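# Place tube rack inside fume hood and close sash

## Task

Move the tube rack onto the fume hood's work surface so that the whole rack sits past the orange tape line, standing upright, with each tube seated all the way down in a hole, and lower the sash until it is completely closed. The task fails if the rack or any tube contacts the floor, or if the rack topples or is left leaning. It is not complete if the result only stays in place because the robot is holding it. At the end the gripper must release and the robot must back away.

## Robot and tools

Robot: a Hello Robot Stretch 4 in a physics simulation. It has an omni-wheel base, a mast with a vertical lift, one arm that telescopes straight forward, a wrist with yaw, pitch and roll joints, and a two-finger gripper. Height is about 1.6 m; the base rim lies within 0.23 m of the base origin. A loose object may occasionally be nudged by something outside the robot's control.

Frames: the base frame sits on the floor under the base centre, x ahead, y to the left, z up. hand_pose is reported in this frame and marks a point between the open fingertips (link pinch); with all wrist joints at zero its axes line up with the base frame. The printed hand position may be somewhat wrong. The odometry frame is the base frame as it was when the scene began; base_odometry heading runs -3.142 to 3.142, positive to the left, and is based only on wheel rotation, so slipping looks like motion.

execute_actions: argument "actions" is a list holding one action or none (none just reports state and images). An action may contain "base", "joints" or both, plus optional "pace" and "contact_limits"; alternatively it is {"end_of_arm": "enable_torque"} on its own, which re-powers any wrist or gripper motor that shut itself off. Optional "cameras" lists head_camera, head_left_camera, head_right_camera, wrist_camera or "all"; omitted or null gives all, [] gives none. Images are taken when the call finishes.

base: exactly one relative command, measured from where the base last reported itself. translate_m is a straight drive in metres, forward positive, -2 to 2. strafe_m is a sideways move in metres, left positive, -2 to 2. rotate_rad is a turn in place in radians, counter-clockwise (left) positive, -3.2 to 3.2.

joints: a single dict of absolute targets keyed by joint name (not offsets). lift_m 0 to 1.2 m; arm_m 0 to 0.55 m extension; wrist_yaw_rad -1.134 to 4.276 (0 ahead, positive left, 3.14 stowed backward, above 3.4 the arm may obstruct); wrist_pitch_rad -1.117 to 4.259 (0 level, 1.57 pointing down); wrist_roll_rad -1.117 to 4.259 (0 puts both fingers level, positive turns clockwise viewed from behind); gripper_m -0.038 to 0.141, the fingertip gap in metres (negative means the tips squeeze each other). Done tolerances: lift and arm ±0.004, yaw and roll ±0.02, pitch ±0.05, gripper ±0.004. Joint targets out of range are clipped and reported; any other bad value or unknown key rejects the whole call. Motions in one action start together and may finish at different times; no action runs past 15 s. A joint or base not named in an action may still be driving toward an earlier target.

pace: "slow", "default", "fast", "max"; base speeds 0.1/0.3/0.4/0.6 m/s and turn rates 1/2/3/4 rad/s. With lift_m above 0.2 these are further reduced, to 0.3 m/s and 1 rad/s at full height. contact_limits: only arm_m, 0 (gentlest) to 0.75 (firmest), default 0.5; it sets how much push stops the arm.

wait: seconds 0 to 10; nothing new is commanded; returns state and images. zoom_image: camera name and region [x0, y0, x1, y1] in pixels from the top-left, at most 504 by 504, on a camera's latest full image. read_manual: only licence texts. finished_scene: pass the scene number; it is final and reports success, so only call it once the rack is placed, the sash shut, the gripper open and the robot clear.

Result lines: base_status and joint_status give each motion's outcome. "done" (for the base: wheels turned the commanded amount, slip included); "off_target" (stopped short, may still push); "contact_stop_at_<key>" (blocked by something; that part goes slack, a slack lift may sag under load, slack wheels may roll); "limit_stop_at_<name>"; "time_out"; "torque_fault" (a wrist or gripper motor overloaded and went limp until enable_torque). After a stop, later motion calls in the same reply are skipped. on_its_own lists things not commanded by this call; "held at" is a held target, not the position. lidar_m: 12 horizontal ranges in metres, 30° sectors, first straight ahead then counter-clockwise (4th left, 7th rear, 10th right); "-" means nothing seen or closer than 0.25 m; it misses glass, clear plastic, thin legs, and sees table tops from ~0.15 m up. wrist_depth_mm: 7×7 grid of median depths, 100 to 2000 mm, "-" for invalid; own body appears. turned_by_wheels vs turned_by_imu differing by over ~0.1 rad means slip or collision, and heading error is roughly their difference. base_tilt in degrees (forward, right positive) has a fixed bias up to ~1.5. motor_effort is percent of maximum, positive toward larger joint values, bracket is peak; wheel efforts positive turn the base right. Effort at rest outside its normal range suggests load or contact; a load in a level gripper shifts wrist_pitch_rad effort.

Gripping: command gripper_m below the object's width; deeper commands grip harder and pull the object toward the wrist by up to a third of the shortfall. Neither reading nor "done" proves a grasp; look for a clear gripper_m effort change. Fingertips pressed on a surface can jam; lift to free them.

Cautions: avoid dropping the rack or tubes, slamming, hard pushes. With more than 1 kg held and arm_m over 0.2, driving or turning (especially fast) can tip the robot; strong pushes or pulls with a high gripper can too. Over 6° tilt gives limit_stop_at_tilt and freezes lift, arm and wheels. limit_stop_at_own_body can occur with pitch below -0.2 and roll below -0.4 or above 4; move away from the body to recover. To unfold the wrist at the start, send lift_m 0.4 with wrist_yaw_rad 0. Shorter robot motion time is better.

Each tool is called after "Call:" as name([rows], argument=value, ...), one row to a line, values as JSON.

## Session

Call:
execute_actions(actions=[])

Scene clock: 0.00 s.
base_odometry: x=+0.000 y=+0.000 heading=+0.000 (m, m, rad; odometry frame)
turned_by_wheels: +0.000 (rad since the last result)
turned_by_imu: +0.000 (rad since the last result)
base_tilt: forward=+0.5 right=+0.3 (deg)
lidar_m: 2.28 2.12 1.10 1.10 1.32 1.41 1.43 1.74 2.39 2.44 1.64 1.45
base_status: not commanded
joint_positions: lift_m=+0.160 arm_m=+0.001 wrist_yaw_rad=+3.102 wrist_pitch_rad=+0.001 wrist_roll_rad=+0.009 gripper_m=+0.057
joint_status: not commanded
motor_effort: lift_m=+19 arm_m=-1 wrist_yaw_rad=-1 wrist_pitch_rad=-9 wrist_roll_rad=-2 gripper_m=-5 wheel_0=+0 wheel_1=+0 wheel_2=+0 (%)
hand_pose: x=-0.1130 y=+0.0988 z=+0.3383 quat_wxyz=(+0.020, +0.000, +0.004, +1.000) (m; base frame)
wrist_depth_mm: 137 139 1661 1537 1464 1430 1308 / - 138 1661 1576 1430 1397 1308 / 106 137 270 1537 1464 1366 1336 / 113 137 1618 1576 1430 1366 1308 / 135 1661 1661 1576 1397 1397 1308 / 1537 1499 217 1464 1182 1336 1308 / 1008 917 854 168 831 946 946
pictures: head_camera, head_left_camera, head_right_camera, wrist_camera
Images, in order (width x height): head_camera 420x560, head_left_camera 420x672, head_right_camera 420x672, wrist_camera 616x392.

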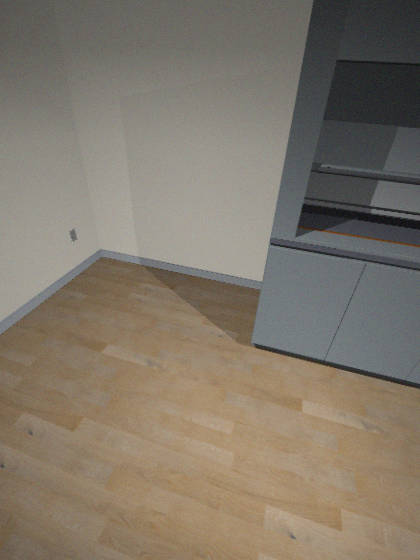

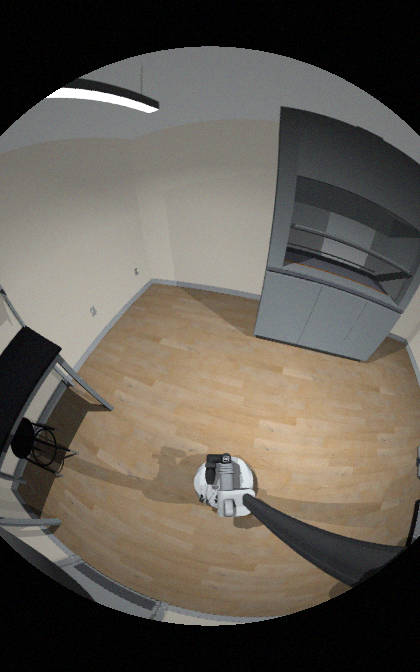

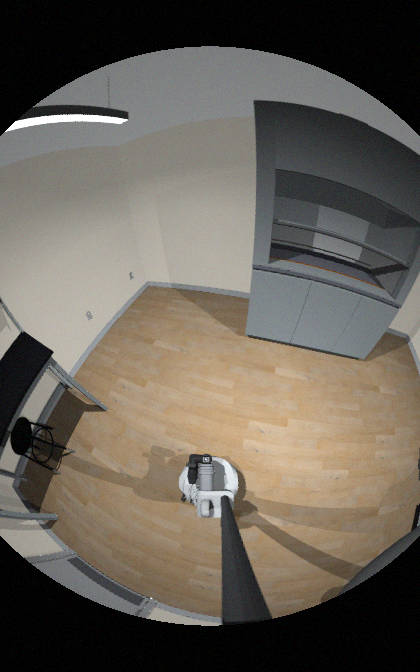

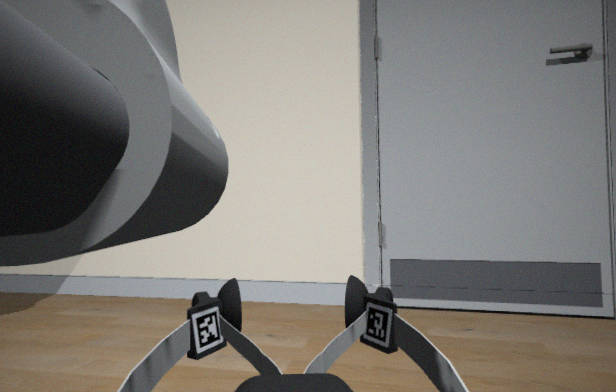

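Call:
zoom_image(camera="head_camera", region=[240, 0, 420, 300])

Call:
zoom_image(camera="head_left_camera", region=[0, 260, 140, 560])

Call:
zoom_image(camera="head_right_camera", region=[230, 90, 420, 380])

Region (240, 0, 420, 300) of head_camera's 420x560 image, scaled by 1.680, with more detail than that image has; it fills the left 302 columns of this view, and the rest is white.

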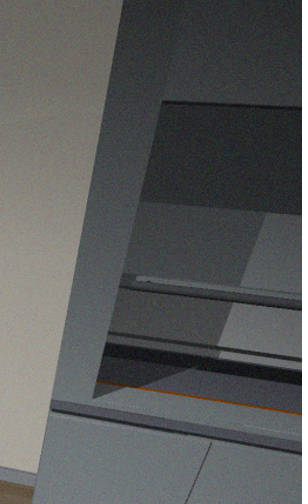

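Region (0, 260, 140, 560) of head_left_camera's 420x672 image, scaled by 1.680, with more detail than that image has; it fills the left 235 columns of this view, and the rest is white.

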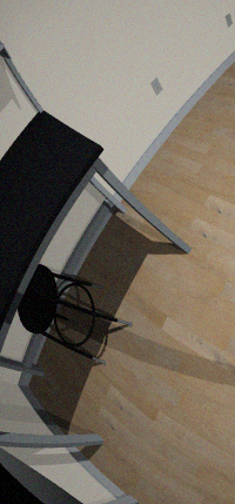

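Region (230, 90, 420, 380) of head_right_camera's 420x672 image, scaled by 1.738, with more detail than that image has; it fills the left 330 columns of this view, and the rest is white.

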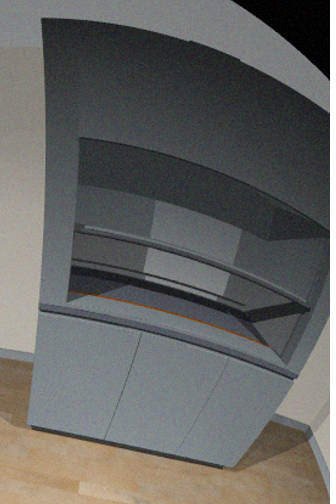

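Call:
execute_actions([
  {"base": {"rotate_rad": 1.4}, "joints": {"lift_m": 0.5, "wrist_yaw_rad": 0}},
])

Scene clock: 2.63 s.
base_odometry: x=+0.000 y=+0.000 heading=+1.400 (m, m, rad; odometry frame)
turned_by_wheels: +1.400 (rad since the last result)
turned_by_imu: +1.376 (rad since the last result)
base_tilt: forward=+0.4 right=+0.3 (deg)
lidar_m: 1.09 1.21 1.44 1.40 1.59 2.35 2.42 1.83 1.44 1.46 2.36 1.11
base_status: done
joint_positions: lift_m=+0.500 arm_m=+0.001 wrist_yaw_rad=+0.000 wrist_pitch_rad=+0.001 wrist_roll_rad=+0.009 gripper_m=+0.057
joint_status: all done
motor_effort: lift_m=+21(21) arm_m=+0(0) wrist_yaw_rad=-2(7) wrist_pitch_rad=-8(8) wrist_roll_rad=-2(2) gripper_m=-4(4) wheel_0=-2(8) wheel_1=-1(7) wheel_2=-1(9) (%)
hand_pose: x=+0.4603 y=-0.0873 z=+0.6779 quat_wxyz=(+1.000, +0.004, +0.000, +0.000) (m; base frame)
wrist_depth_mm: 1756 1708 1661 1499 1576 1576 1537 / 1708 1708 1661 1618 1618 1537 1537 / 991 960 946 904 891 1576 1537 / 1661 1708 1661 1661 1537 1537 1537 / 1708 1756 1661 1618 1618 1537 1537 / 1708 1708 217 1576 854 1537 1499 / 1618 1430 1098 167 1430 1499 1499
pictures: head_camera, head_left_camera, head_right_camera, wrist_camera
Images, in order (width x height): head_camera 420x560, head_left_camera 420x672, head_right_camera 420x672, wrist_camera 616x392.

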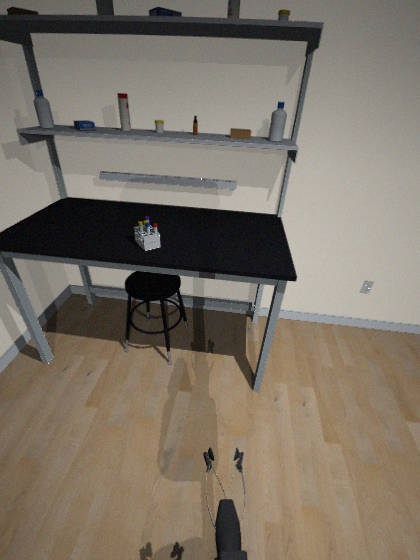

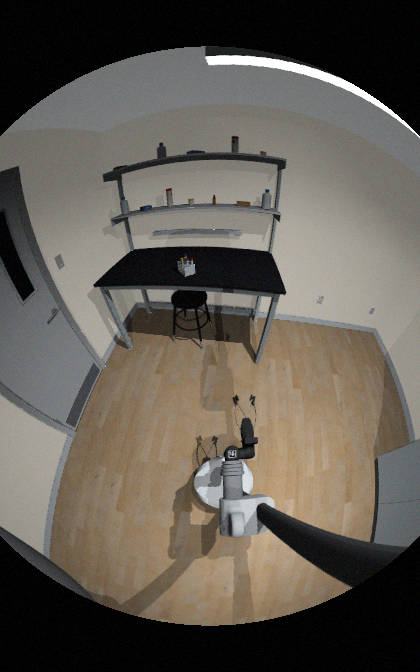

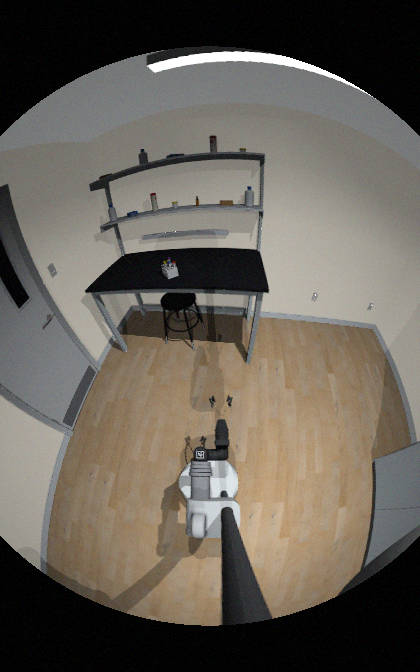

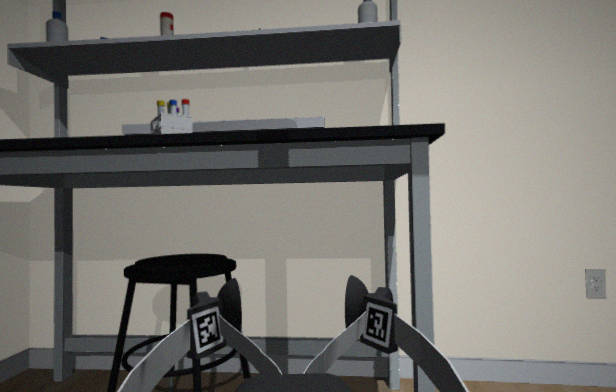

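Call:
zoom_image(camera="head_camera", region=[115, 205, 185, 265])

Call:
zoom_image(camera="wrist_camera", region=[130, 80, 230, 150])

Region (115, 205, 185, 265) of head_camera's 420x560 image, scaled by 7.200, with more detail than that image has; it fills the top 432 rows of this view, and the rest is white.

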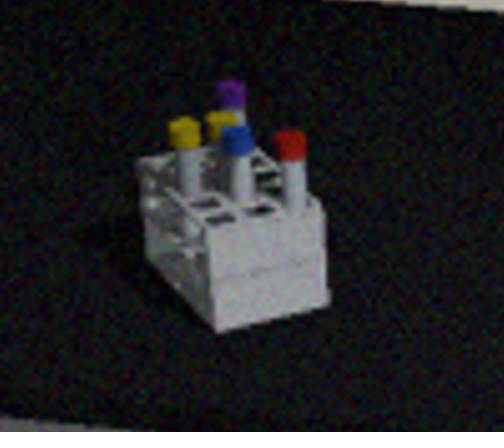

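Region (130, 80, 230, 150) of wrist_camera's 616x392 image, scaled by 5.040; it fills the top 353 rows of this view, and the rest is white.

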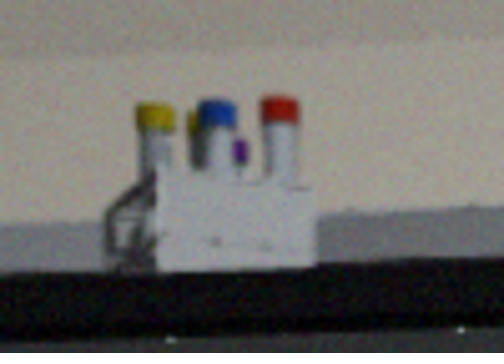

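Call:
execute_actions([
  {"base": {"translate_m": 0.5}, "joints": {"lift_m": 0.85, "gripper_m": 0.14}},
])

Call:
execute_actions([
  {"base": {"rotate_rad": 0.45}},
])

Scene clock: 6.87 s.
base_odometry: x=+0.085 y=+0.493 heading=+1.400 (m, m, rad; odometry frame)
turned_by_wheels: +0.000 (rad since the last result)
turned_by_imu: +0.000 (rad since the last result)
base_tilt: forward=+0.5 right=+0.2 (deg)
lidar_m: 0.57 0.65 1.05 1.30 1.48 2.28 2.89 1.91 1.60 2.33 1.76 0.59
base_status: done
joint_positions: lift_m=+0.850 arm_m=+0.001 wrist_yaw_rad=+0.000 wrist_pitch_rad=+0.001 wrist_roll_rad=+0.009 gripper_m=+0.140
joint_status: all done
motor_effort: lift_m=+21(22) arm_m=-1(0) wrist_yaw_rad=-1(2) wrist_pitch_rad=-8(9) wrist_roll_rad=-2(2) gripper_m=+0(4) wheel_0=+1(6) wheel_1=+2(5) wheel_2=-1(12) (%)
hand_pose: x=+0.4603 y=-0.0874 z=+1.0279 quat_wxyz=(+1.000, +0.004, +0.000, +0.000) (m; base frame)
wrist_depth_mm: 1281 1229 1205 1138 1160 1078 1098 / 1281 1060 1008 1008 931 1098 1078 / 1255 1229 1205 1160 1138 1098 1078 / 1255 1229 1182 1160 1138 1118 1060 / 1229 1205 1182 1138 1138 1078 1098 / 535 210 627 627 559 549 1060 / 427 394 387 148 382 375 399
pictures: head_camera, head_left_camera, head_right_camera, wrist_camera
Images, in order (width x height): head_camera 420x560, head_left_camera 420x672, head_right_camera 420x672, wrist_camera 616x392.

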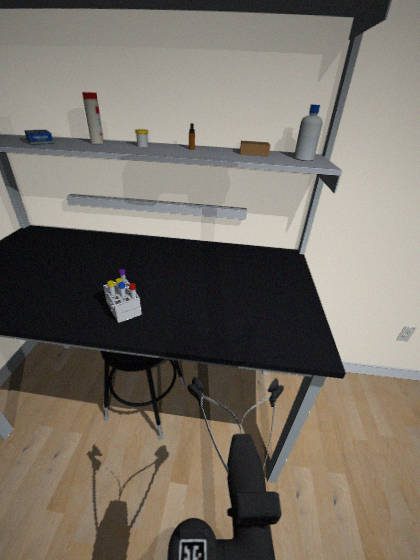

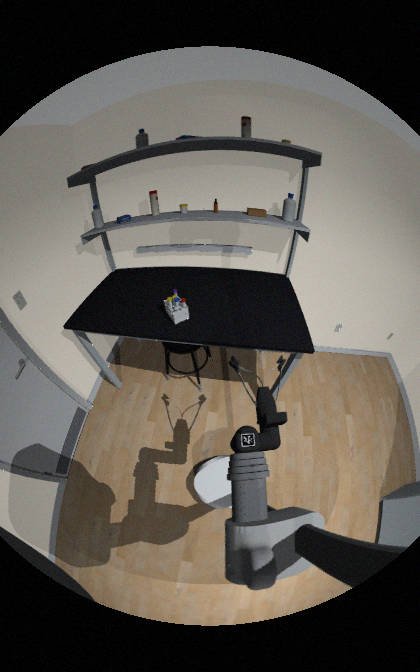

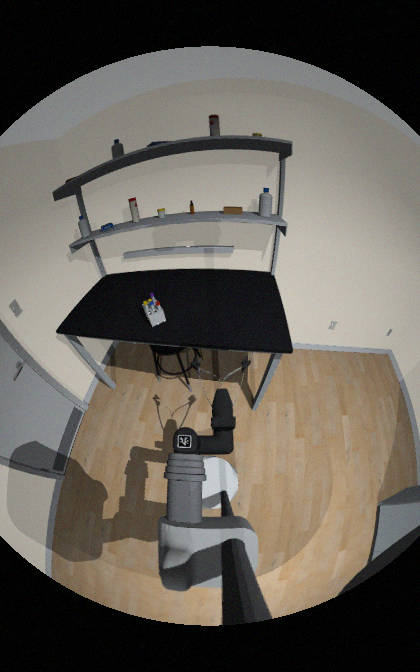

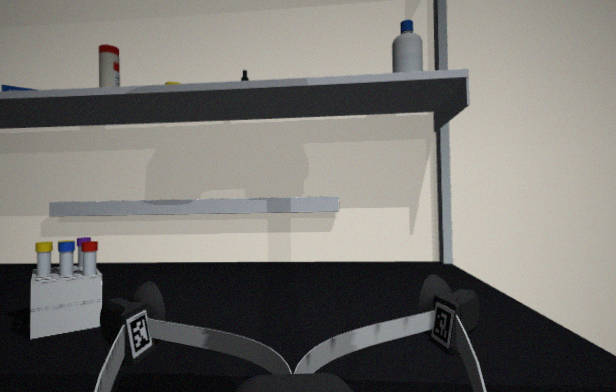

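Scene clock: 8.10 s.
base_odometry: x=+0.085 y=+0.493 heading=+1.849 (m, m, rad; odometry frame)
turned_by_wheels: +0.449 (rad since the last result)
turned_by_imu: +0.442 (rad since the last result)
base_tilt: forward=+0.3 right=+0.3 (deg)
lidar_m: 0.63 0.88 1.30 1.41 2.09 2.88 2.06 1.59 2.19 1.89 0.58 0.60
base_status: done
joint_positions: lift_m=+0.850 arm_m=+0.001 wrist_yaw_rad=+0.000 wrist_pitch_rad=+0.001 wrist_roll_rad=+0.009 gripper_m=+0.140
joint_status: not commanded
motor_effort: lift_m=+21(21) arm_m=-1(1) wrist_yaw_rad=-1(1) wrist_pitch_rad=-10(9) wrist_roll_rad=-2(2) gripper_m=+0(1) wheel_0=-3(5) wheel_1=-2(6) wheel_2=-3(16) (%)
hand_pose: x=+0.4603 y=-0.0874 z=+1.0279 quat_wxyz=(+1.000, +0.004, +0.000, +0.000) (m; base frame)
wrist_depth_mm: 1160 1430 1499 1336 1182 1060 946 / 1205 1430 1537 1308 1042 878 866 / 1160 1464 1397 1308 1182 1078 960 / 1138 1366 1576 1336 1160 1025 917 / 1138 1336 1397 1118 1138 1060 946 / 842 210 634 564 559 554 603 / 1098 1308 554 148 404 377 399
pictures: head_camera, head_left_camera, head_right_camera, wrist_camera
Images, in order (width x height): head_camera 420x560, head_left_camera 420x672, head_right_camera 420x672, wrist_camera 616x392.

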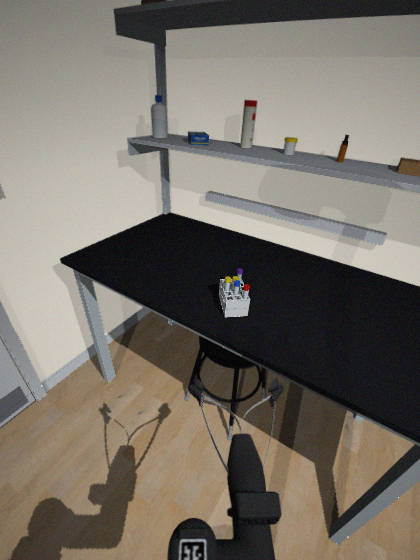

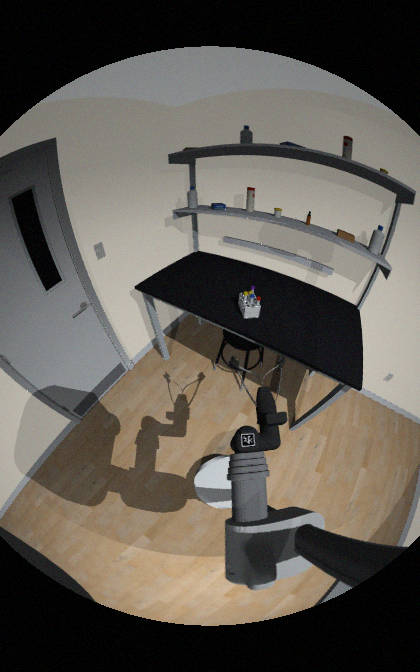

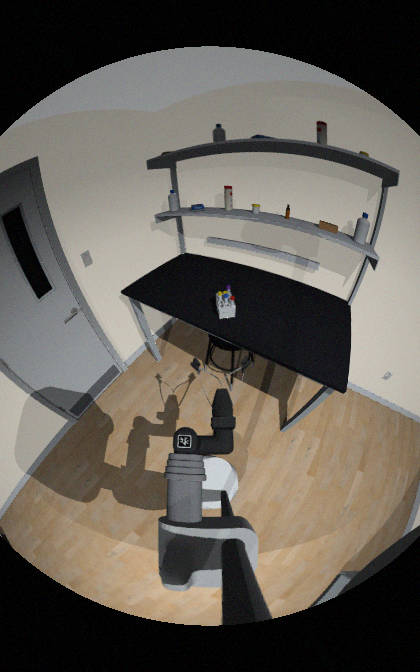

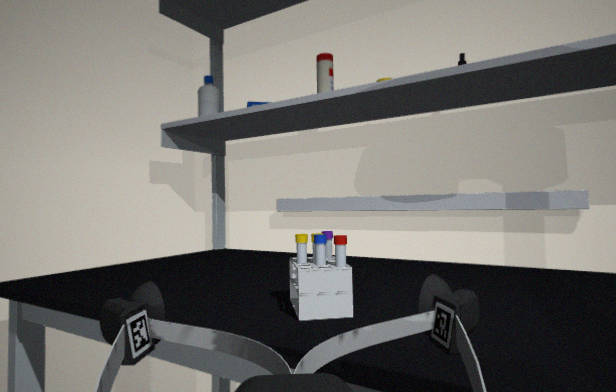

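Call:
zoom_image(camera="wrist_camera", region=[260, 215, 390, 330])

Call:
zoom_image(camera="head_camera", region=[200, 260, 270, 330])

Region (260, 215, 390, 330) of wrist_camera's 616x392 image, scaled by 3.877; it fills the top 446 rows of this view, and the rest is white.

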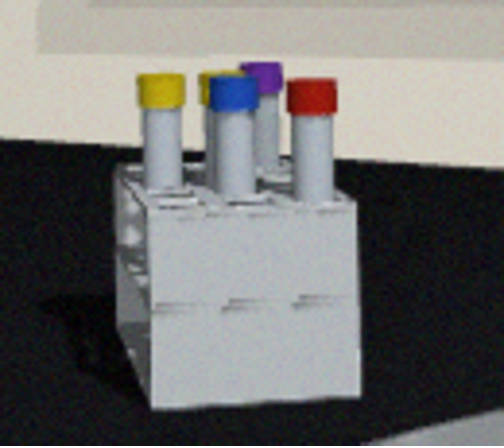

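Region (200, 260, 270, 330) of head_camera's 420x560 image, scaled by 7.200, with more detail than that image has.

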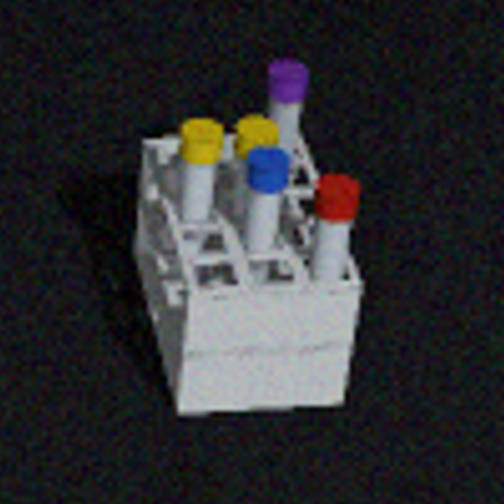

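Call:
execute_actions([
  {"base": {"rotate_rad": 0.12}, "joints": {"lift_m": 0.8}},
], cameras=[])

Call:
execute_actions([
  {"base": {"strafe_m": -0.125}, "joints": {"arm_m": 0.12}},
], cameras=["head_camera", "wrist_camera"])

Scene clock: 9.87 s.
base_odometry: x=+0.085 y=+0.493 heading=+1.969 (m, m, rad; odometry frame)
turned_by_wheels: +0.120 (rad since the last result)
turned_by_imu: +0.118 (rad since the last result)
base_tilt: forward=+0.4 right=+0.4 (deg)
lidar_m: 0.68 1.13 1.33 1.51 2.49 2.93 1.84 1.57 2.34 1.71 0.61 0.59
base_status: done
joint_positions: lift_m=+0.800 arm_m=+0.001 wrist_yaw_rad=+0.000 wrist_pitch_rad=+0.001 wrist_roll_rad=+0.009 gripper_m=+0.140
joint_status: all done
motor_effort: lift_m=+17(20) arm_m=+0(0) wrist_yaw_rad=-1(0) wrist_pitch_rad=-9(9) wrist_roll_rad=-2(1) gripper_m=-2(2) wheel_0=-3(6) wheel_1=-2(4) wheel_2=-1(7) (%)
hand_pose: x=+0.4603 y=-0.0874 z=+0.9783 quat_wxyz=(+1.000, +0.004, +0.000, +0.000) (m; base frame)
wrist_depth_mm: 1098 1308 1537 1464 1229 1060 759 / 1098 1281 1537 1397 1078 1008 946 / 1118 1308 1499 1430 1255 1098 960 / 1098 1336 1537 1499 1205 1060 931 / 1098 1025 991 960 574 904 891 / 1078 210 621 521 433 389 433 / 1098 931 1464 148 459 366 330
pictures: none
No camera images: the call's "cameras" was empty. Leave "cameras" out to get every camera's image.

Scene clock: 11.47 s.
base_odometry: x=+0.200 y=+0.541 heading=+1.969 (m, m, rad; odometry frame)
turned_by_wheels: +0.000 (rad since the last result)
turned_by_imu: +0.001 (rad since the last result)
base_tilt: forward=+0.3 right=+0.3 (deg)
lidar_m: 0.57 0.95 1.36 1.65 2.65 2.97 1.75 1.51 2.26 1.59 0.52 0.49
base_status: done
joint_positions: lift_m=+0.800 arm_m=+0.119 wrist_yaw_rad=+0.000 wrist_pitch_rad=+0.001 wrist_roll_rad=+0.009 gripper_m=+0.140
joint_status: all done
motor_effort: lift_m=+17(17) arm_m=+6(8) wrist_yaw_rad=+0(2) wrist_pitch_rad=-9(10) wrist_roll_rad=-2(2) gripper_m=-2(1) wheel_0=+1(12) wheel_1=-2(10) wheel_2=+0(2) (%)
hand_pose: x=+0.5783 y=-0.0874 z=+0.9783 quat_wxyz=(+1.000, +0.004, +0.000, +0.000) (m; base frame)
wrist_depth_mm: 1138 1336 1499 1255 1025 707 707 / 1098 1336 1205 976 1008 917 820 / 1118 1308 1397 1255 1078 917 820 / 1078 1336 1464 1205 1060 891 798 / 1060 1025 991 433 917 891 798 / 683 210 449 424 397 387 427 / 1078 473 338 148 267 265 282
pictures: head_camera, wrist_camera
Images, in order (width x height): head_camera 420x560, wrist_camera 616x392.

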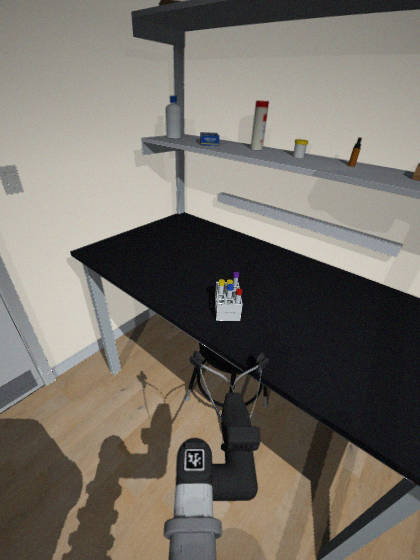

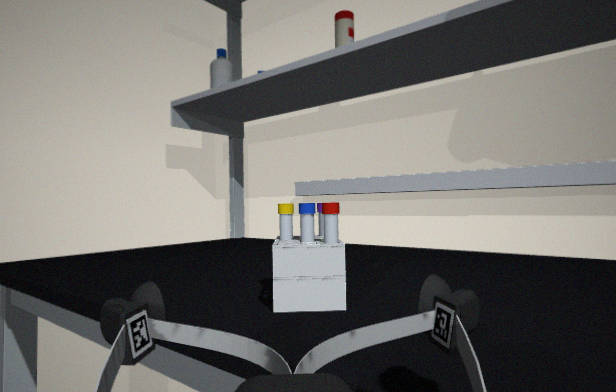

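Call:
zoom_image(camera="wrist_camera", region=[250, 190, 370, 320])

Region (250, 190, 370, 320) of wrist_camera's 616x392 image, scaled by 3.877; it fills the left 465 columns of this view, and the rest is white.

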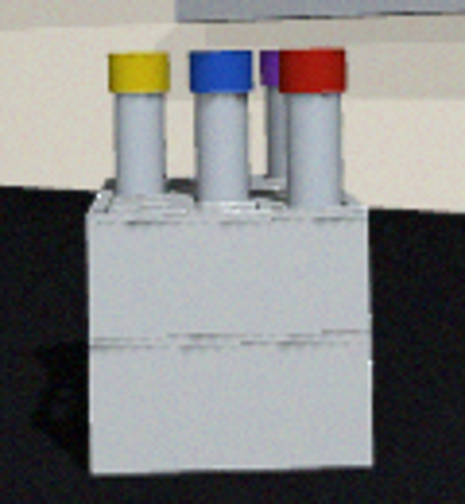

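Call:
execute_actions([
  {"base": {"strafe_m": -0.02}, "joints": {"arm_m": 0.25, "lift_m": 0.83, "wrist_pitch_rad": 0.15}},
], cameras=["head_camera", "wrist_camera"])

Scene clock: 13.80 s.
base_odometry: x=+0.219 y=+0.549 heading=+1.969 (m, m, rad; odometry frame)
turned_by_wheels: +0.000 (rad since the last result)
turned_by_imu: +0.001 (rad since the last result)
base_tilt: forward=+0.4 right=+0.3 (deg)
lidar_m: 0.70 0.95 1.41 1.64 2.63 3.02 1.74 1.51 2.21 1.60 0.50 0.50
base_status: done
joint_positions: lift_m=+0.830 arm_m=+0.249 wrist_yaw_rad=+0.000 wrist_pitch_rad=+0.152 wrist_roll_rad=+0.009 gripper_m=+0.140
joint_status: all done
motor_effort: lift_m=+21(20) arm_m=+6(11) wrist_yaw_rad=-1(0) wrist_pitch_rad=-9(9) wrist_roll_rad=-2(2) gripper_m=+0(2) wheel_0=+0(13) wheel_1=+1(9) wheel_2=+0(0) (%)
hand_pose: x=+0.7049 y=-0.0874 z=+0.9643 quat_wxyz=(+0.997, +0.004, +0.076, +0.000) (m; base frame)
wrist_depth_mm: 1042 1138 946 946 891 798 715 / 1042 1205 1255 1098 931 809 707 / 1042 1255 1281 1118 904 788 699 / 1025 1160 1078 327 904 820 723 / 530 517 462 298 500 500 496 / 364 210 310 303 309 306 329 / 1042 237 235 148 234 234 244
pictures: head_camera, wrist_camera
Images, in order (width x height): head_camera 420x560, wrist_camera 616x392.

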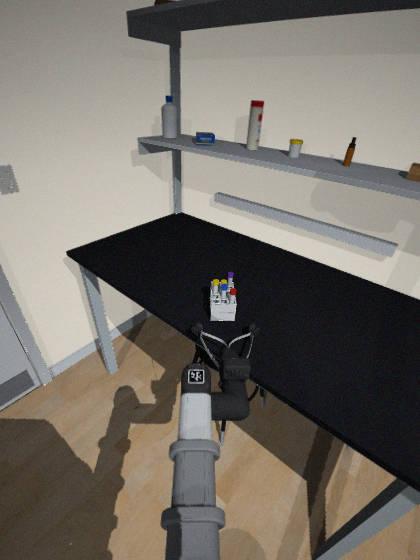

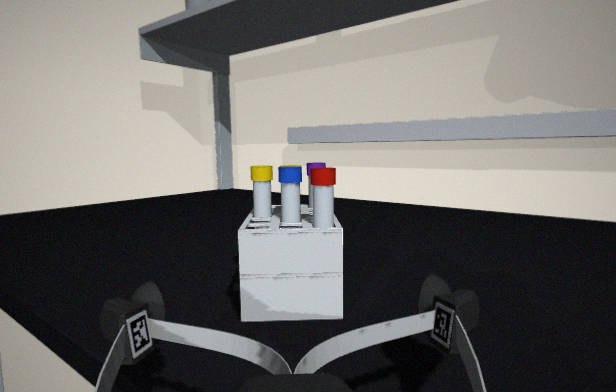

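Call:
execute_actions([
  {"joints": {"arm_m": 0.365, "lift_m": 0.825}, "contact_limits": {"arm_m": 0.2}},
], cameras=["head_camera", "wrist_camera"])

Scene clock: 15.40 s.
base_odometry: x=+0.219 y=+0.549 heading=+1.969 (m, m, rad; odometry frame)
turned_by_wheels: +0.000 (rad since the last result)
turned_by_imu: +0.001 (rad since the last result)
base_tilt: forward=+0.4 right=+0.4 (deg)
lidar_m: 0.64 0.96 1.41 1.64 2.66 3.01 1.75 1.54 2.24 1.58 0.50 0.50
base_status: not commanded
joint_positions: lift_m=+0.825 arm_m=+0.364 wrist_yaw_rad=+0.000 wrist_pitch_rad=+0.152 wrist_roll_rad=+0.009 gripper_m=+0.140
joint_status: all done
motor_effort: lift_m=+17(22) arm_m=+6(7) wrist_yaw_rad=-1(0) wrist_pitch_rad=-8(8) wrist_roll_rad=-2(2) gripper_m=-1(0) wheel_0=+0(0) wheel_1=+2(2) wheel_2=+0(0) (%)
contact_limits: arm_m 0.2
hand_pose: x=+0.8199 y=-0.0874 z=+0.9597 quat_wxyz=(+0.997, +0.004, +0.076, +0.000) (m; base frame)
wrist_depth_mm: 960 976 946 931 820 732 640 / 976 1160 1160 991 831 723 647 / 976 1160 1205 976 820 715 640 / 976 1118 866 210 820 741 668 / 504 500 407 196 480 477 477 / 327 210 185 185 197 293 315 / 244 220 189 148 226 225 236
pictures: head_camera, wrist_camera
Images, in order (width x height): head_camera 420x560, wrist_camera 616x392.

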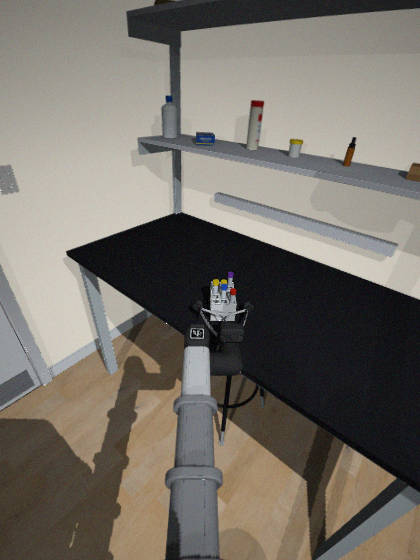

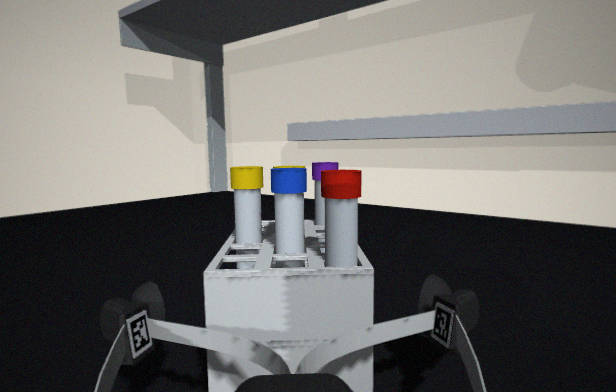

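Call:
execute_actions([
  {"joints": {"gripper_m": 0.04}},
], cameras=["head_camera", "wrist_camera"])

Scene clock: 17.50 s.
base_odometry: x=+0.219 y=+0.549 heading=+1.969 (m, m, rad; odometry frame)
turned_by_wheels: +0.000 (rad since the last result)
turned_by_imu: +0.001 (rad since the last result)
base_tilt: forward=+0.5 right=+0.3 (deg)
lidar_m: 0.67 0.92 1.43 1.66 2.63 3.00 1.73 1.52 2.22 1.58 0.49 0.51
base_status: not commanded
joint_positions: lift_m=+0.825 arm_m=+0.364 wrist_yaw_rad=+0.000 wrist_pitch_rad=+0.153 wrist_roll_rad=+0.009 gripper_m=+0.040
joint_status: all done
motor_effort: lift_m=+17(17) arm_m=+6(7) wrist_yaw_rad=-1(1) wrist_pitch_rad=-12(12) wrist_roll_rad=-2(2) gripper_m=-23(22) wheel_0=+0(0) wheel_1=+1(2) wheel_2=+0(0) (%)
hand_pose: x=+0.8199 y=-0.0874 z=+0.9593 quat_wxyz=(+0.997, +0.004, +0.077, +0.000) (m; base frame)
wrist_depth_mm: 960 976 976 904 820 723 640 / 991 1138 1098 976 842 741 647 / 991 1160 1205 991 831 715 640 / 960 1060 842 196 798 732 668 / 500 496 399 193 477 469 466 / 324 320 171 172 180 314 312 / 241 176 175 174 213 213 234
pictures: head_camera, wrist_camera
Images, in order (width x height): head_camera 420x560, wrist_camera 616x392.

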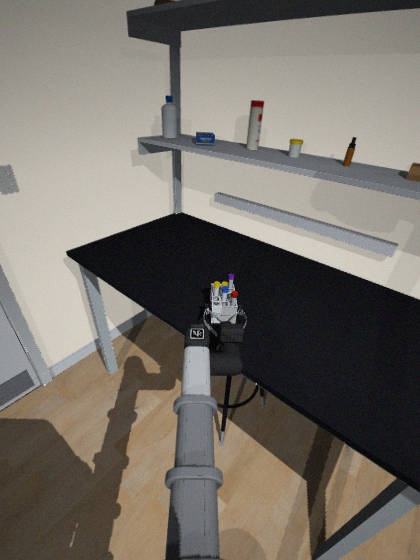

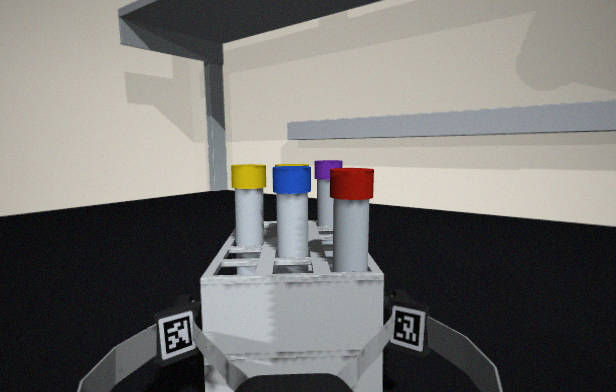

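Call:
execute_actions([
  {"joints": {"gripper_m": 0.025}},
], cameras=[])

Call:
execute_actions([
  {"joints": {"lift_m": 0.87}, "pace": "slow"},
], cameras=["head_camera", "wrist_camera"])

Scene clock: 18.53 s.
base_odometry: x=+0.219 y=+0.549 heading=+1.969 (m, m, rad; odometry frame)
turned_by_wheels: +0.000 (rad since the last result)
turned_by_imu: +0.000 (rad since the last result)
base_tilt: forward=+0.3 right=+0.2 (deg)
lidar_m: 0.67 0.95 1.43 1.62 2.67 3.02 1.75 1.51 2.25 1.59 0.51 0.47
base_status: not commanded
joint_positions: lift_m=+0.825 arm_m=+0.364 wrist_yaw_rad=+0.000 wrist_pitch_rad=+0.153 wrist_roll_rad=+0.009 gripper_m=+0.026
joint_status: all done
motor_effort: lift_m=+17(17) arm_m=+7(6) wrist_yaw_rad=-2(1) wrist_pitch_rad=-11(12) wrist_roll_rad=-2(2) gripper_m=-28(28) wheel_0=+0(0) wheel_1=+2(2) wheel_2=+0(0) (%)
hand_pose: x=+0.8199 y=-0.0874 z=+0.9593 quat_wxyz=(+0.997, +0.004, +0.077, +0.000) (m; base frame)
wrist_depth_mm: 960 960 960 946 831 732 647 / 960 1160 1118 991 854 732 647 / 976 1138 1182 976 820 707 634 / 976 1078 715 193 820 741 676 / 500 496 402 193 477 477 469 / 325 320 168 168 177 312 310 / 241 172 169 170 177 212 235
pictures: none
No camera images: the call's "cameras" was empty. Leave "cameras" out to get every camera's image.

Scene clock: 19.77 s.
base_odometry: x=+0.219 y=+0.549 heading=+1.969 (m, m, rad; odometry frame)
turned_by_wheels: +0.000 (rad since the last result)
turned_by_imu: +0.000 (rad since the last result)
base_tilt: forward=+0.5 right=+0.4 (deg)
lidar_m: 0.59 0.92 1.42 1.65 2.66 3.02 1.74 1.53 2.25 1.59 0.50 0.50
base_status: not commanded
joint_positions: lift_m=+0.870 arm_m=+0.364 wrist_yaw_rad=+0.000 wrist_pitch_rad=+0.154 wrist_roll_rad=+0.009 gripper_m=+0.026
joint_status: all done
motor_effort: lift_m=+22(24) arm_m=+6(7) wrist_yaw_rad=-1(0) wrist_pitch_rad=-12(13) wrist_roll_rad=-2(2) gripper_m=-28(28) wheel_0=+0(0) wheel_1=+2(2) wheel_2=+0(0) (%)
hand_pose: x=+0.8199 y=-0.0874 z=+1.0038 quat_wxyz=(+0.997, +0.004, +0.077, +0.000) (m; base frame)
wrist_depth_mm: 960 1042 842 831 798 723 634 / 960 1118 1118 991 831 732 654 / 991 1160 1160 976 831 715 627 / 991 1160 931 193 842 759 661 / 661 647 530 195 634 627 627 / 433 427 167 168 177 415 415 / 322 172 170 170 177 283 312
pictures: head_camera, wrist_camera
Images, in order (width x height): head_camera 420x560, wrist_camera 616x392.

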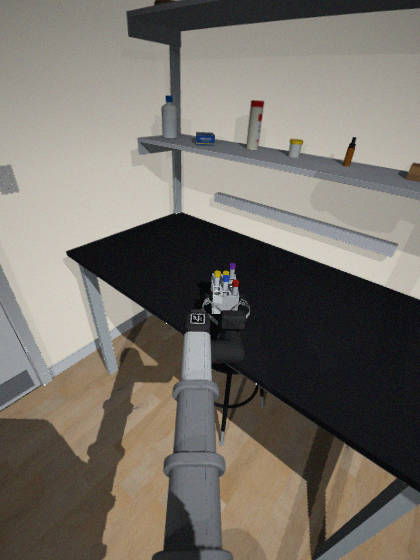

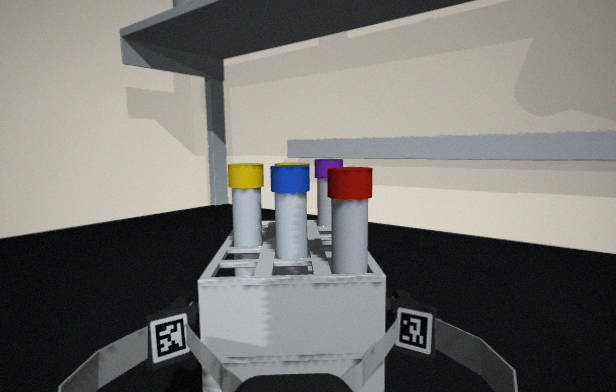

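Call:
execute_actions([
  {"base": {"translate_m": -1.15}, "joints": {"arm_m": 0.0, "lift_m": 0.88}},
], cameras=["head_camera", "wrist_camera"])

Scene clock: 25.50 s.
base_odometry: x=+0.664 y=-0.511 heading=+1.969 (m, m, rad; odometry frame)
turned_by_wheels: +0.000 (rad since the last result)
turned_by_imu: +0.007 (rad since the last result)
base_tilt: forward=+0.4 right=+0.3 (deg)
lidar_m: 0.42 2.21 2.20 2.47 2.19 2.56 0.84 0.66 0.65 0.78 2.18 0.42
base_status: done
joint_positions: lift_m=+0.880 arm_m=+0.002 wrist_yaw_rad=+0.000 wrist_pitch_rad=+0.154 wrist_roll_rad=+0.009 gripper_m=+0.026
joint_status: all done
motor_effort: lift_m=+21(24) arm_m=-6(5) wrist_yaw_rad=+0(2) wrist_pitch_rad=-15(14) wrist_roll_rad=-2(2) gripper_m=-28(29) wheel_0=-1(8) wheel_1=-1(9) wheel_2=+0(8) (%)
hand_pose: x=+0.4579 y=-0.0874 z=+1.0138 quat_wxyz=(+0.997, +0.004, +0.077, +0.000) (m; base frame)
wrist_depth_mm: 1756 - - - 1921 1756 1537 / 1756 - - - - 1661 1499 / 1756 - - - - 1756 1576 / 1808 - 1808 192 1308 1756 1618 / 1863 - - 194 - 1756 1576 / 1863 - 167 169 177 1808 1618 / 1808 172 170 170 176 1661 1618
pictures: head_camera, wrist_camera
Images, in order (width x height): head_camera 420x560, wrist_camera 616x392.

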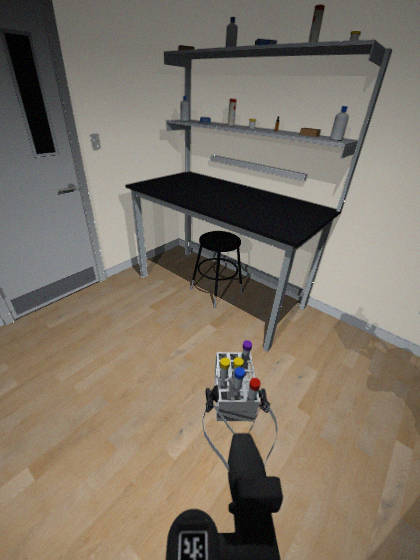

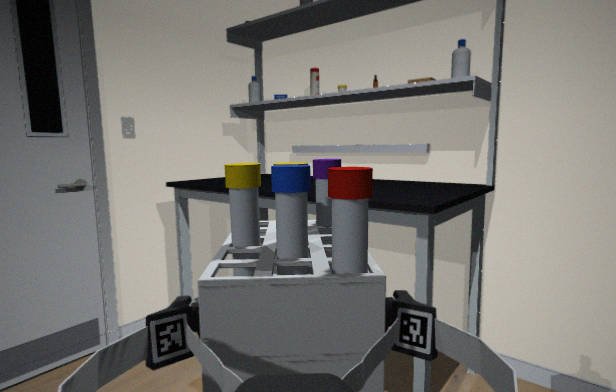

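Call:
execute_actions([
  {"base": {"rotate_rad": -2.25}, "pace": "slow"},
])

Scene clock: 29.13 s.
base_odometry: x=+0.664 y=-0.511 heading=-0.280 (m, m, rad; odometry frame)
turned_by_wheels: -2.249 (rad since the last result)
turned_by_imu: -2.207 (rad since the last result)
base_tilt: forward=+0.5 right=+0.4 (deg)
lidar_m: 0.43 0.68 2.24 1.81 1.48 2.07 2.21 2.35 2.19 2.20 0.91 0.41
base_status: done
joint_positions: lift_m=+0.880 arm_m=+0.002 wrist_yaw_rad=+0.000 wrist_pitch_rad=+0.154 wrist_roll_rad=+0.009 gripper_m=+0.026
joint_status: not commanded
motor_effort: lift_m=+21(21) arm_m=-6(6) wrist_yaw_rad=+0(0) wrist_pitch_rad=-14(14) wrist_roll_rad=-2(2) gripper_m=-29(28) wheel_0=+4(5) wheel_1=+3(1) wheel_2=+3(5) (%)
hand_pose: x=+0.4579 y=-0.0874 z=+1.0138 quat_wxyz=(+0.997, +0.004, +0.077, +0.000) (m; base frame)
wrist_depth_mm: 449 574 1008 1025 1008 1008 1025 / 445 661 1025 1042 1042 1060 1060 / 445 654 1060 1060 1042 1060 1060 / 449 647 931 191 1098 1078 1060 / 462 574 469 193 554 544 544 / 462 466 167 168 177 466 459 / 477 172 170 170 176 469 473
pictures: head_camera, head_left_camera, head_right_camera, wrist_camera
Images, in order (width x height): head_camera 420x560, head_left_camera 420x672, head_right_camera 420x672, wrist_camera 616x392.

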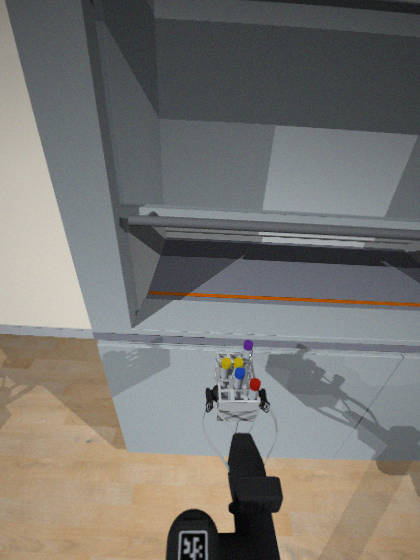

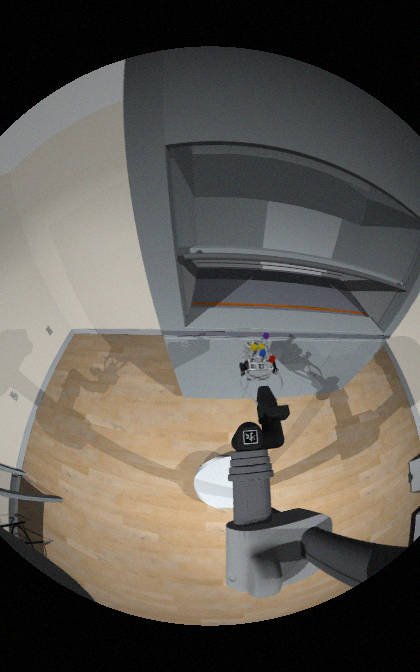

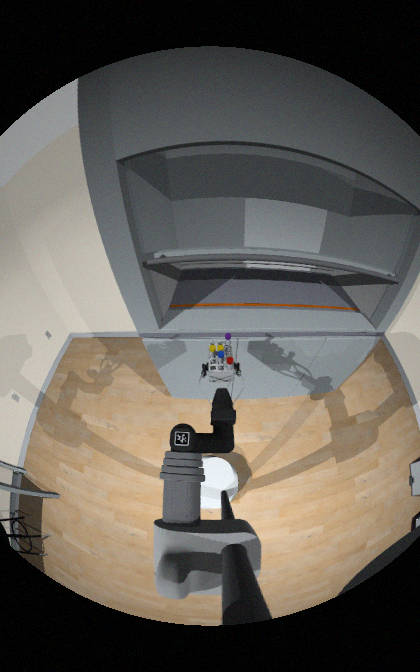

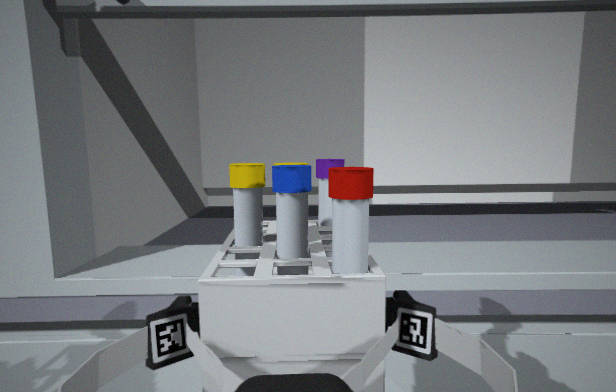

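Call:
zoom_image(camera="wrist_camera", region=[0, 0, 240, 330])

Call:
zoom_image(camera="head_camera", region=[80, 180, 260, 360])

Region (0, 0, 240, 330) of wrist_camera's 616x392 image, scaled by 1.527; it fills the left 367 columns of this view, and the rest is white.

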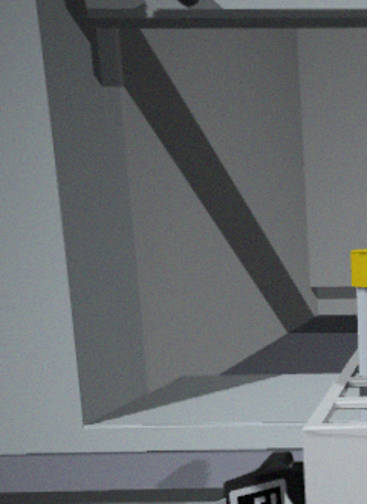

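Region (80, 180, 260, 360) of head_camera's 420x560 image, scaled by 2.800, with more detail than that image has.

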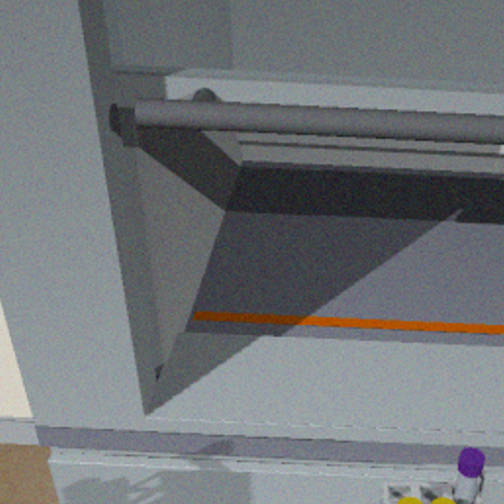

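Call:
execute_actions([
  {"base": {"translate_m": 0.22}, "joints": {"arm_m": 0.3, "lift_m": 0.895}},
], cameras=["head_camera", "wrist_camera"])

Scene clock: 32.63 s.
base_odometry: x=+0.876 y=-0.572 heading=-0.280 (m, m, rad; odometry frame)
turned_by_wheels: +0.000 (rad since the last result)
turned_by_imu: +0.000 (rad since the last result)
base_tilt: forward=+0.5 right=+0.4 (deg)
lidar_m: 0.45 0.47 1.92 2.15 1.59 2.05 2.41 2.58 2.23 2.55 0.63 0.46
base_status: done
joint_positions: lift_m=+0.895 arm_m=+0.299 wrist_yaw_rad=+0.000 wrist_pitch_rad=+0.154 wrist_roll_rad=+0.009 gripper_m=+0.026
joint_status: all done
motor_effort: lift_m=+21(23) arm_m=+6(8) wrist_yaw_rad=-2(1) wrist_pitch_rad=-13(14) wrist_roll_rad=-1(2) gripper_m=-29(28) wheel_0=+1(5) wheel_1=+2(9) wheel_2=-3(11) (%)
hand_pose: x=+0.7549 y=-0.0874 z=+1.0288 quat_wxyz=(+0.997, +0.004, +0.077, +0.000) (m; base frame)
wrist_depth_mm: 418 544 544 539 549 549 544 / 413 554 559 559 559 554 559 / 410 569 564 569 574 569 574 / 413 574 580 193 580 585 580 / 410 569 564 193 634 640 627 / 404 455 167 168 177 445 439 / 343 172 169 170 177 300 332
pictures: head_camera, wrist_camera
Images, in order (width x height): head_camera 420x560, wrist_camera 616x392.

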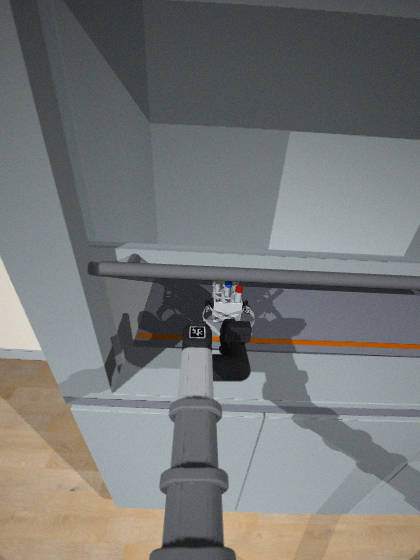

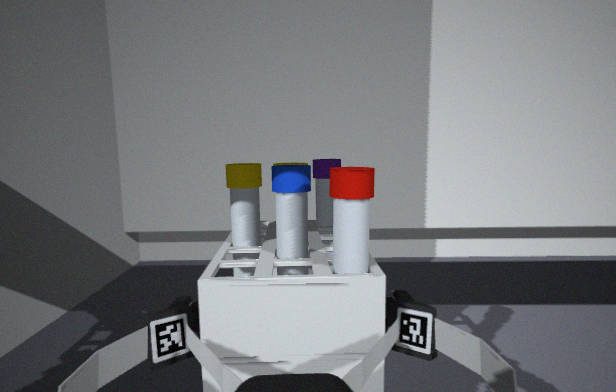

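Call:
execute_actions([
  {"joints": {"arm_m": 0.45, "lift_m": 0.875}},
], cameras=[])

Call:
execute_actions([
  {"joints": {"lift_m": 0.842}, "pace": "slow"},
], cameras=["head_camera", "wrist_camera"])

Scene clock: 34.33 s.
base_odometry: x=+0.876 y=-0.572 heading=-0.280 (m, m, rad; odometry frame)
turned_by_wheels: +0.000 (rad since the last result)
turned_by_imu: +0.001 (rad since the last result)
base_tilt: forward=+0.5 right=+0.3 (deg)
lidar_m: 0.41 0.47 1.92 2.15 1.60 2.04 2.43 2.58 2.25 2.53 0.62 0.45
base_status: not commanded
joint_positions: lift_m=+0.875 arm_m=+0.449 wrist_yaw_rad=+0.000 wrist_pitch_rad=+0.154 wrist_roll_rad=+0.009 gripper_m=+0.026
joint_status: all done
motor_effort: lift_m=+17(20) arm_m=+6(2) wrist_yaw_rad=-1(0) wrist_pitch_rad=-13(12) wrist_roll_rad=-2(2) gripper_m=-29(29) wheel_0=+1(1) wheel_1=+2(2) wheel_2=-3(3) (%)
hand_pose: x=+0.9049 y=-0.0874 z=+1.0091 quat_wxyz=(+0.997, +0.004, +0.077, +0.000) (m; base frame)
wrist_depth_mm: 402 407 404 404 404 404 407 / 407 413 410 410 415 415 410 / 402 421 421 421 421 424 421 / 402 430 427 192 430 433 430 / 404 484 436 194 484 484 484 / 384 410 168 168 177 394 394 / 307 172 170 170 177 270 296
pictures: none
No camera images: the call's "cameras" was empty. Leave "cameras" out to get every camera's image.

Scene clock: 35.43 s.
base_odometry: x=+0.876 y=-0.572 heading=-0.280 (m, m, rad; odometry frame)
turned_by_wheels: +0.000 (rad since the last result)
turned_by_imu: +0.000 (rad since the last result)
base_tilt: forward=+0.5 right=+0.3 (deg)
lidar_m: 0.42 0.48 1.88 2.15 1.56 2.07 2.42 2.59 2.26 2.56 0.61 0.49
base_status: not commanded
joint_positions: lift_m=+0.842 arm_m=+0.449 wrist_yaw_rad=+0.000 wrist_pitch_rad=+0.154 wrist_roll_rad=+0.009 gripper_m=+0.026
joint_status: all done
motor_effort: lift_m=+17(17) arm_m=+7(6) wrist_yaw_rad=-2(0) wrist_pitch_rad=-13(14) wrist_roll_rad=-2(2) gripper_m=-29(30) wheel_0=+1(1) wheel_1=+2(2) wheel_2=-3(3) (%)
hand_pose: x=+0.9049 y=-0.0874 z=+0.9762 quat_wxyz=(+0.997, +0.004, +0.077, +0.000) (m; base frame)
wrist_depth_mm: 402 404 402 404 404 404 407 / 404 413 413 413 415 413 415 / 399 421 421 421 418 424 421 / 404 430 427 192 427 430 427 / 402 477 410 193 484 484 477 / 332 329 167 168 177 320 319 / 247 173 170 170 176 219 239
pictures: head_camera, wrist_camera
Images, in order (width x height): head_camera 420x560, wrist_camera 616x392.

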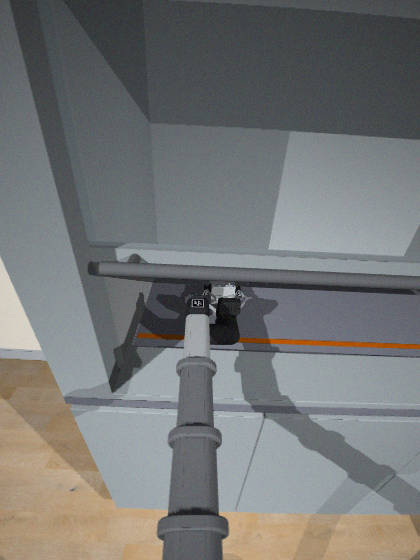

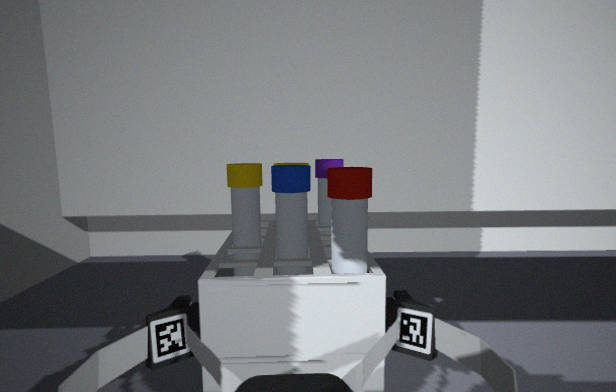

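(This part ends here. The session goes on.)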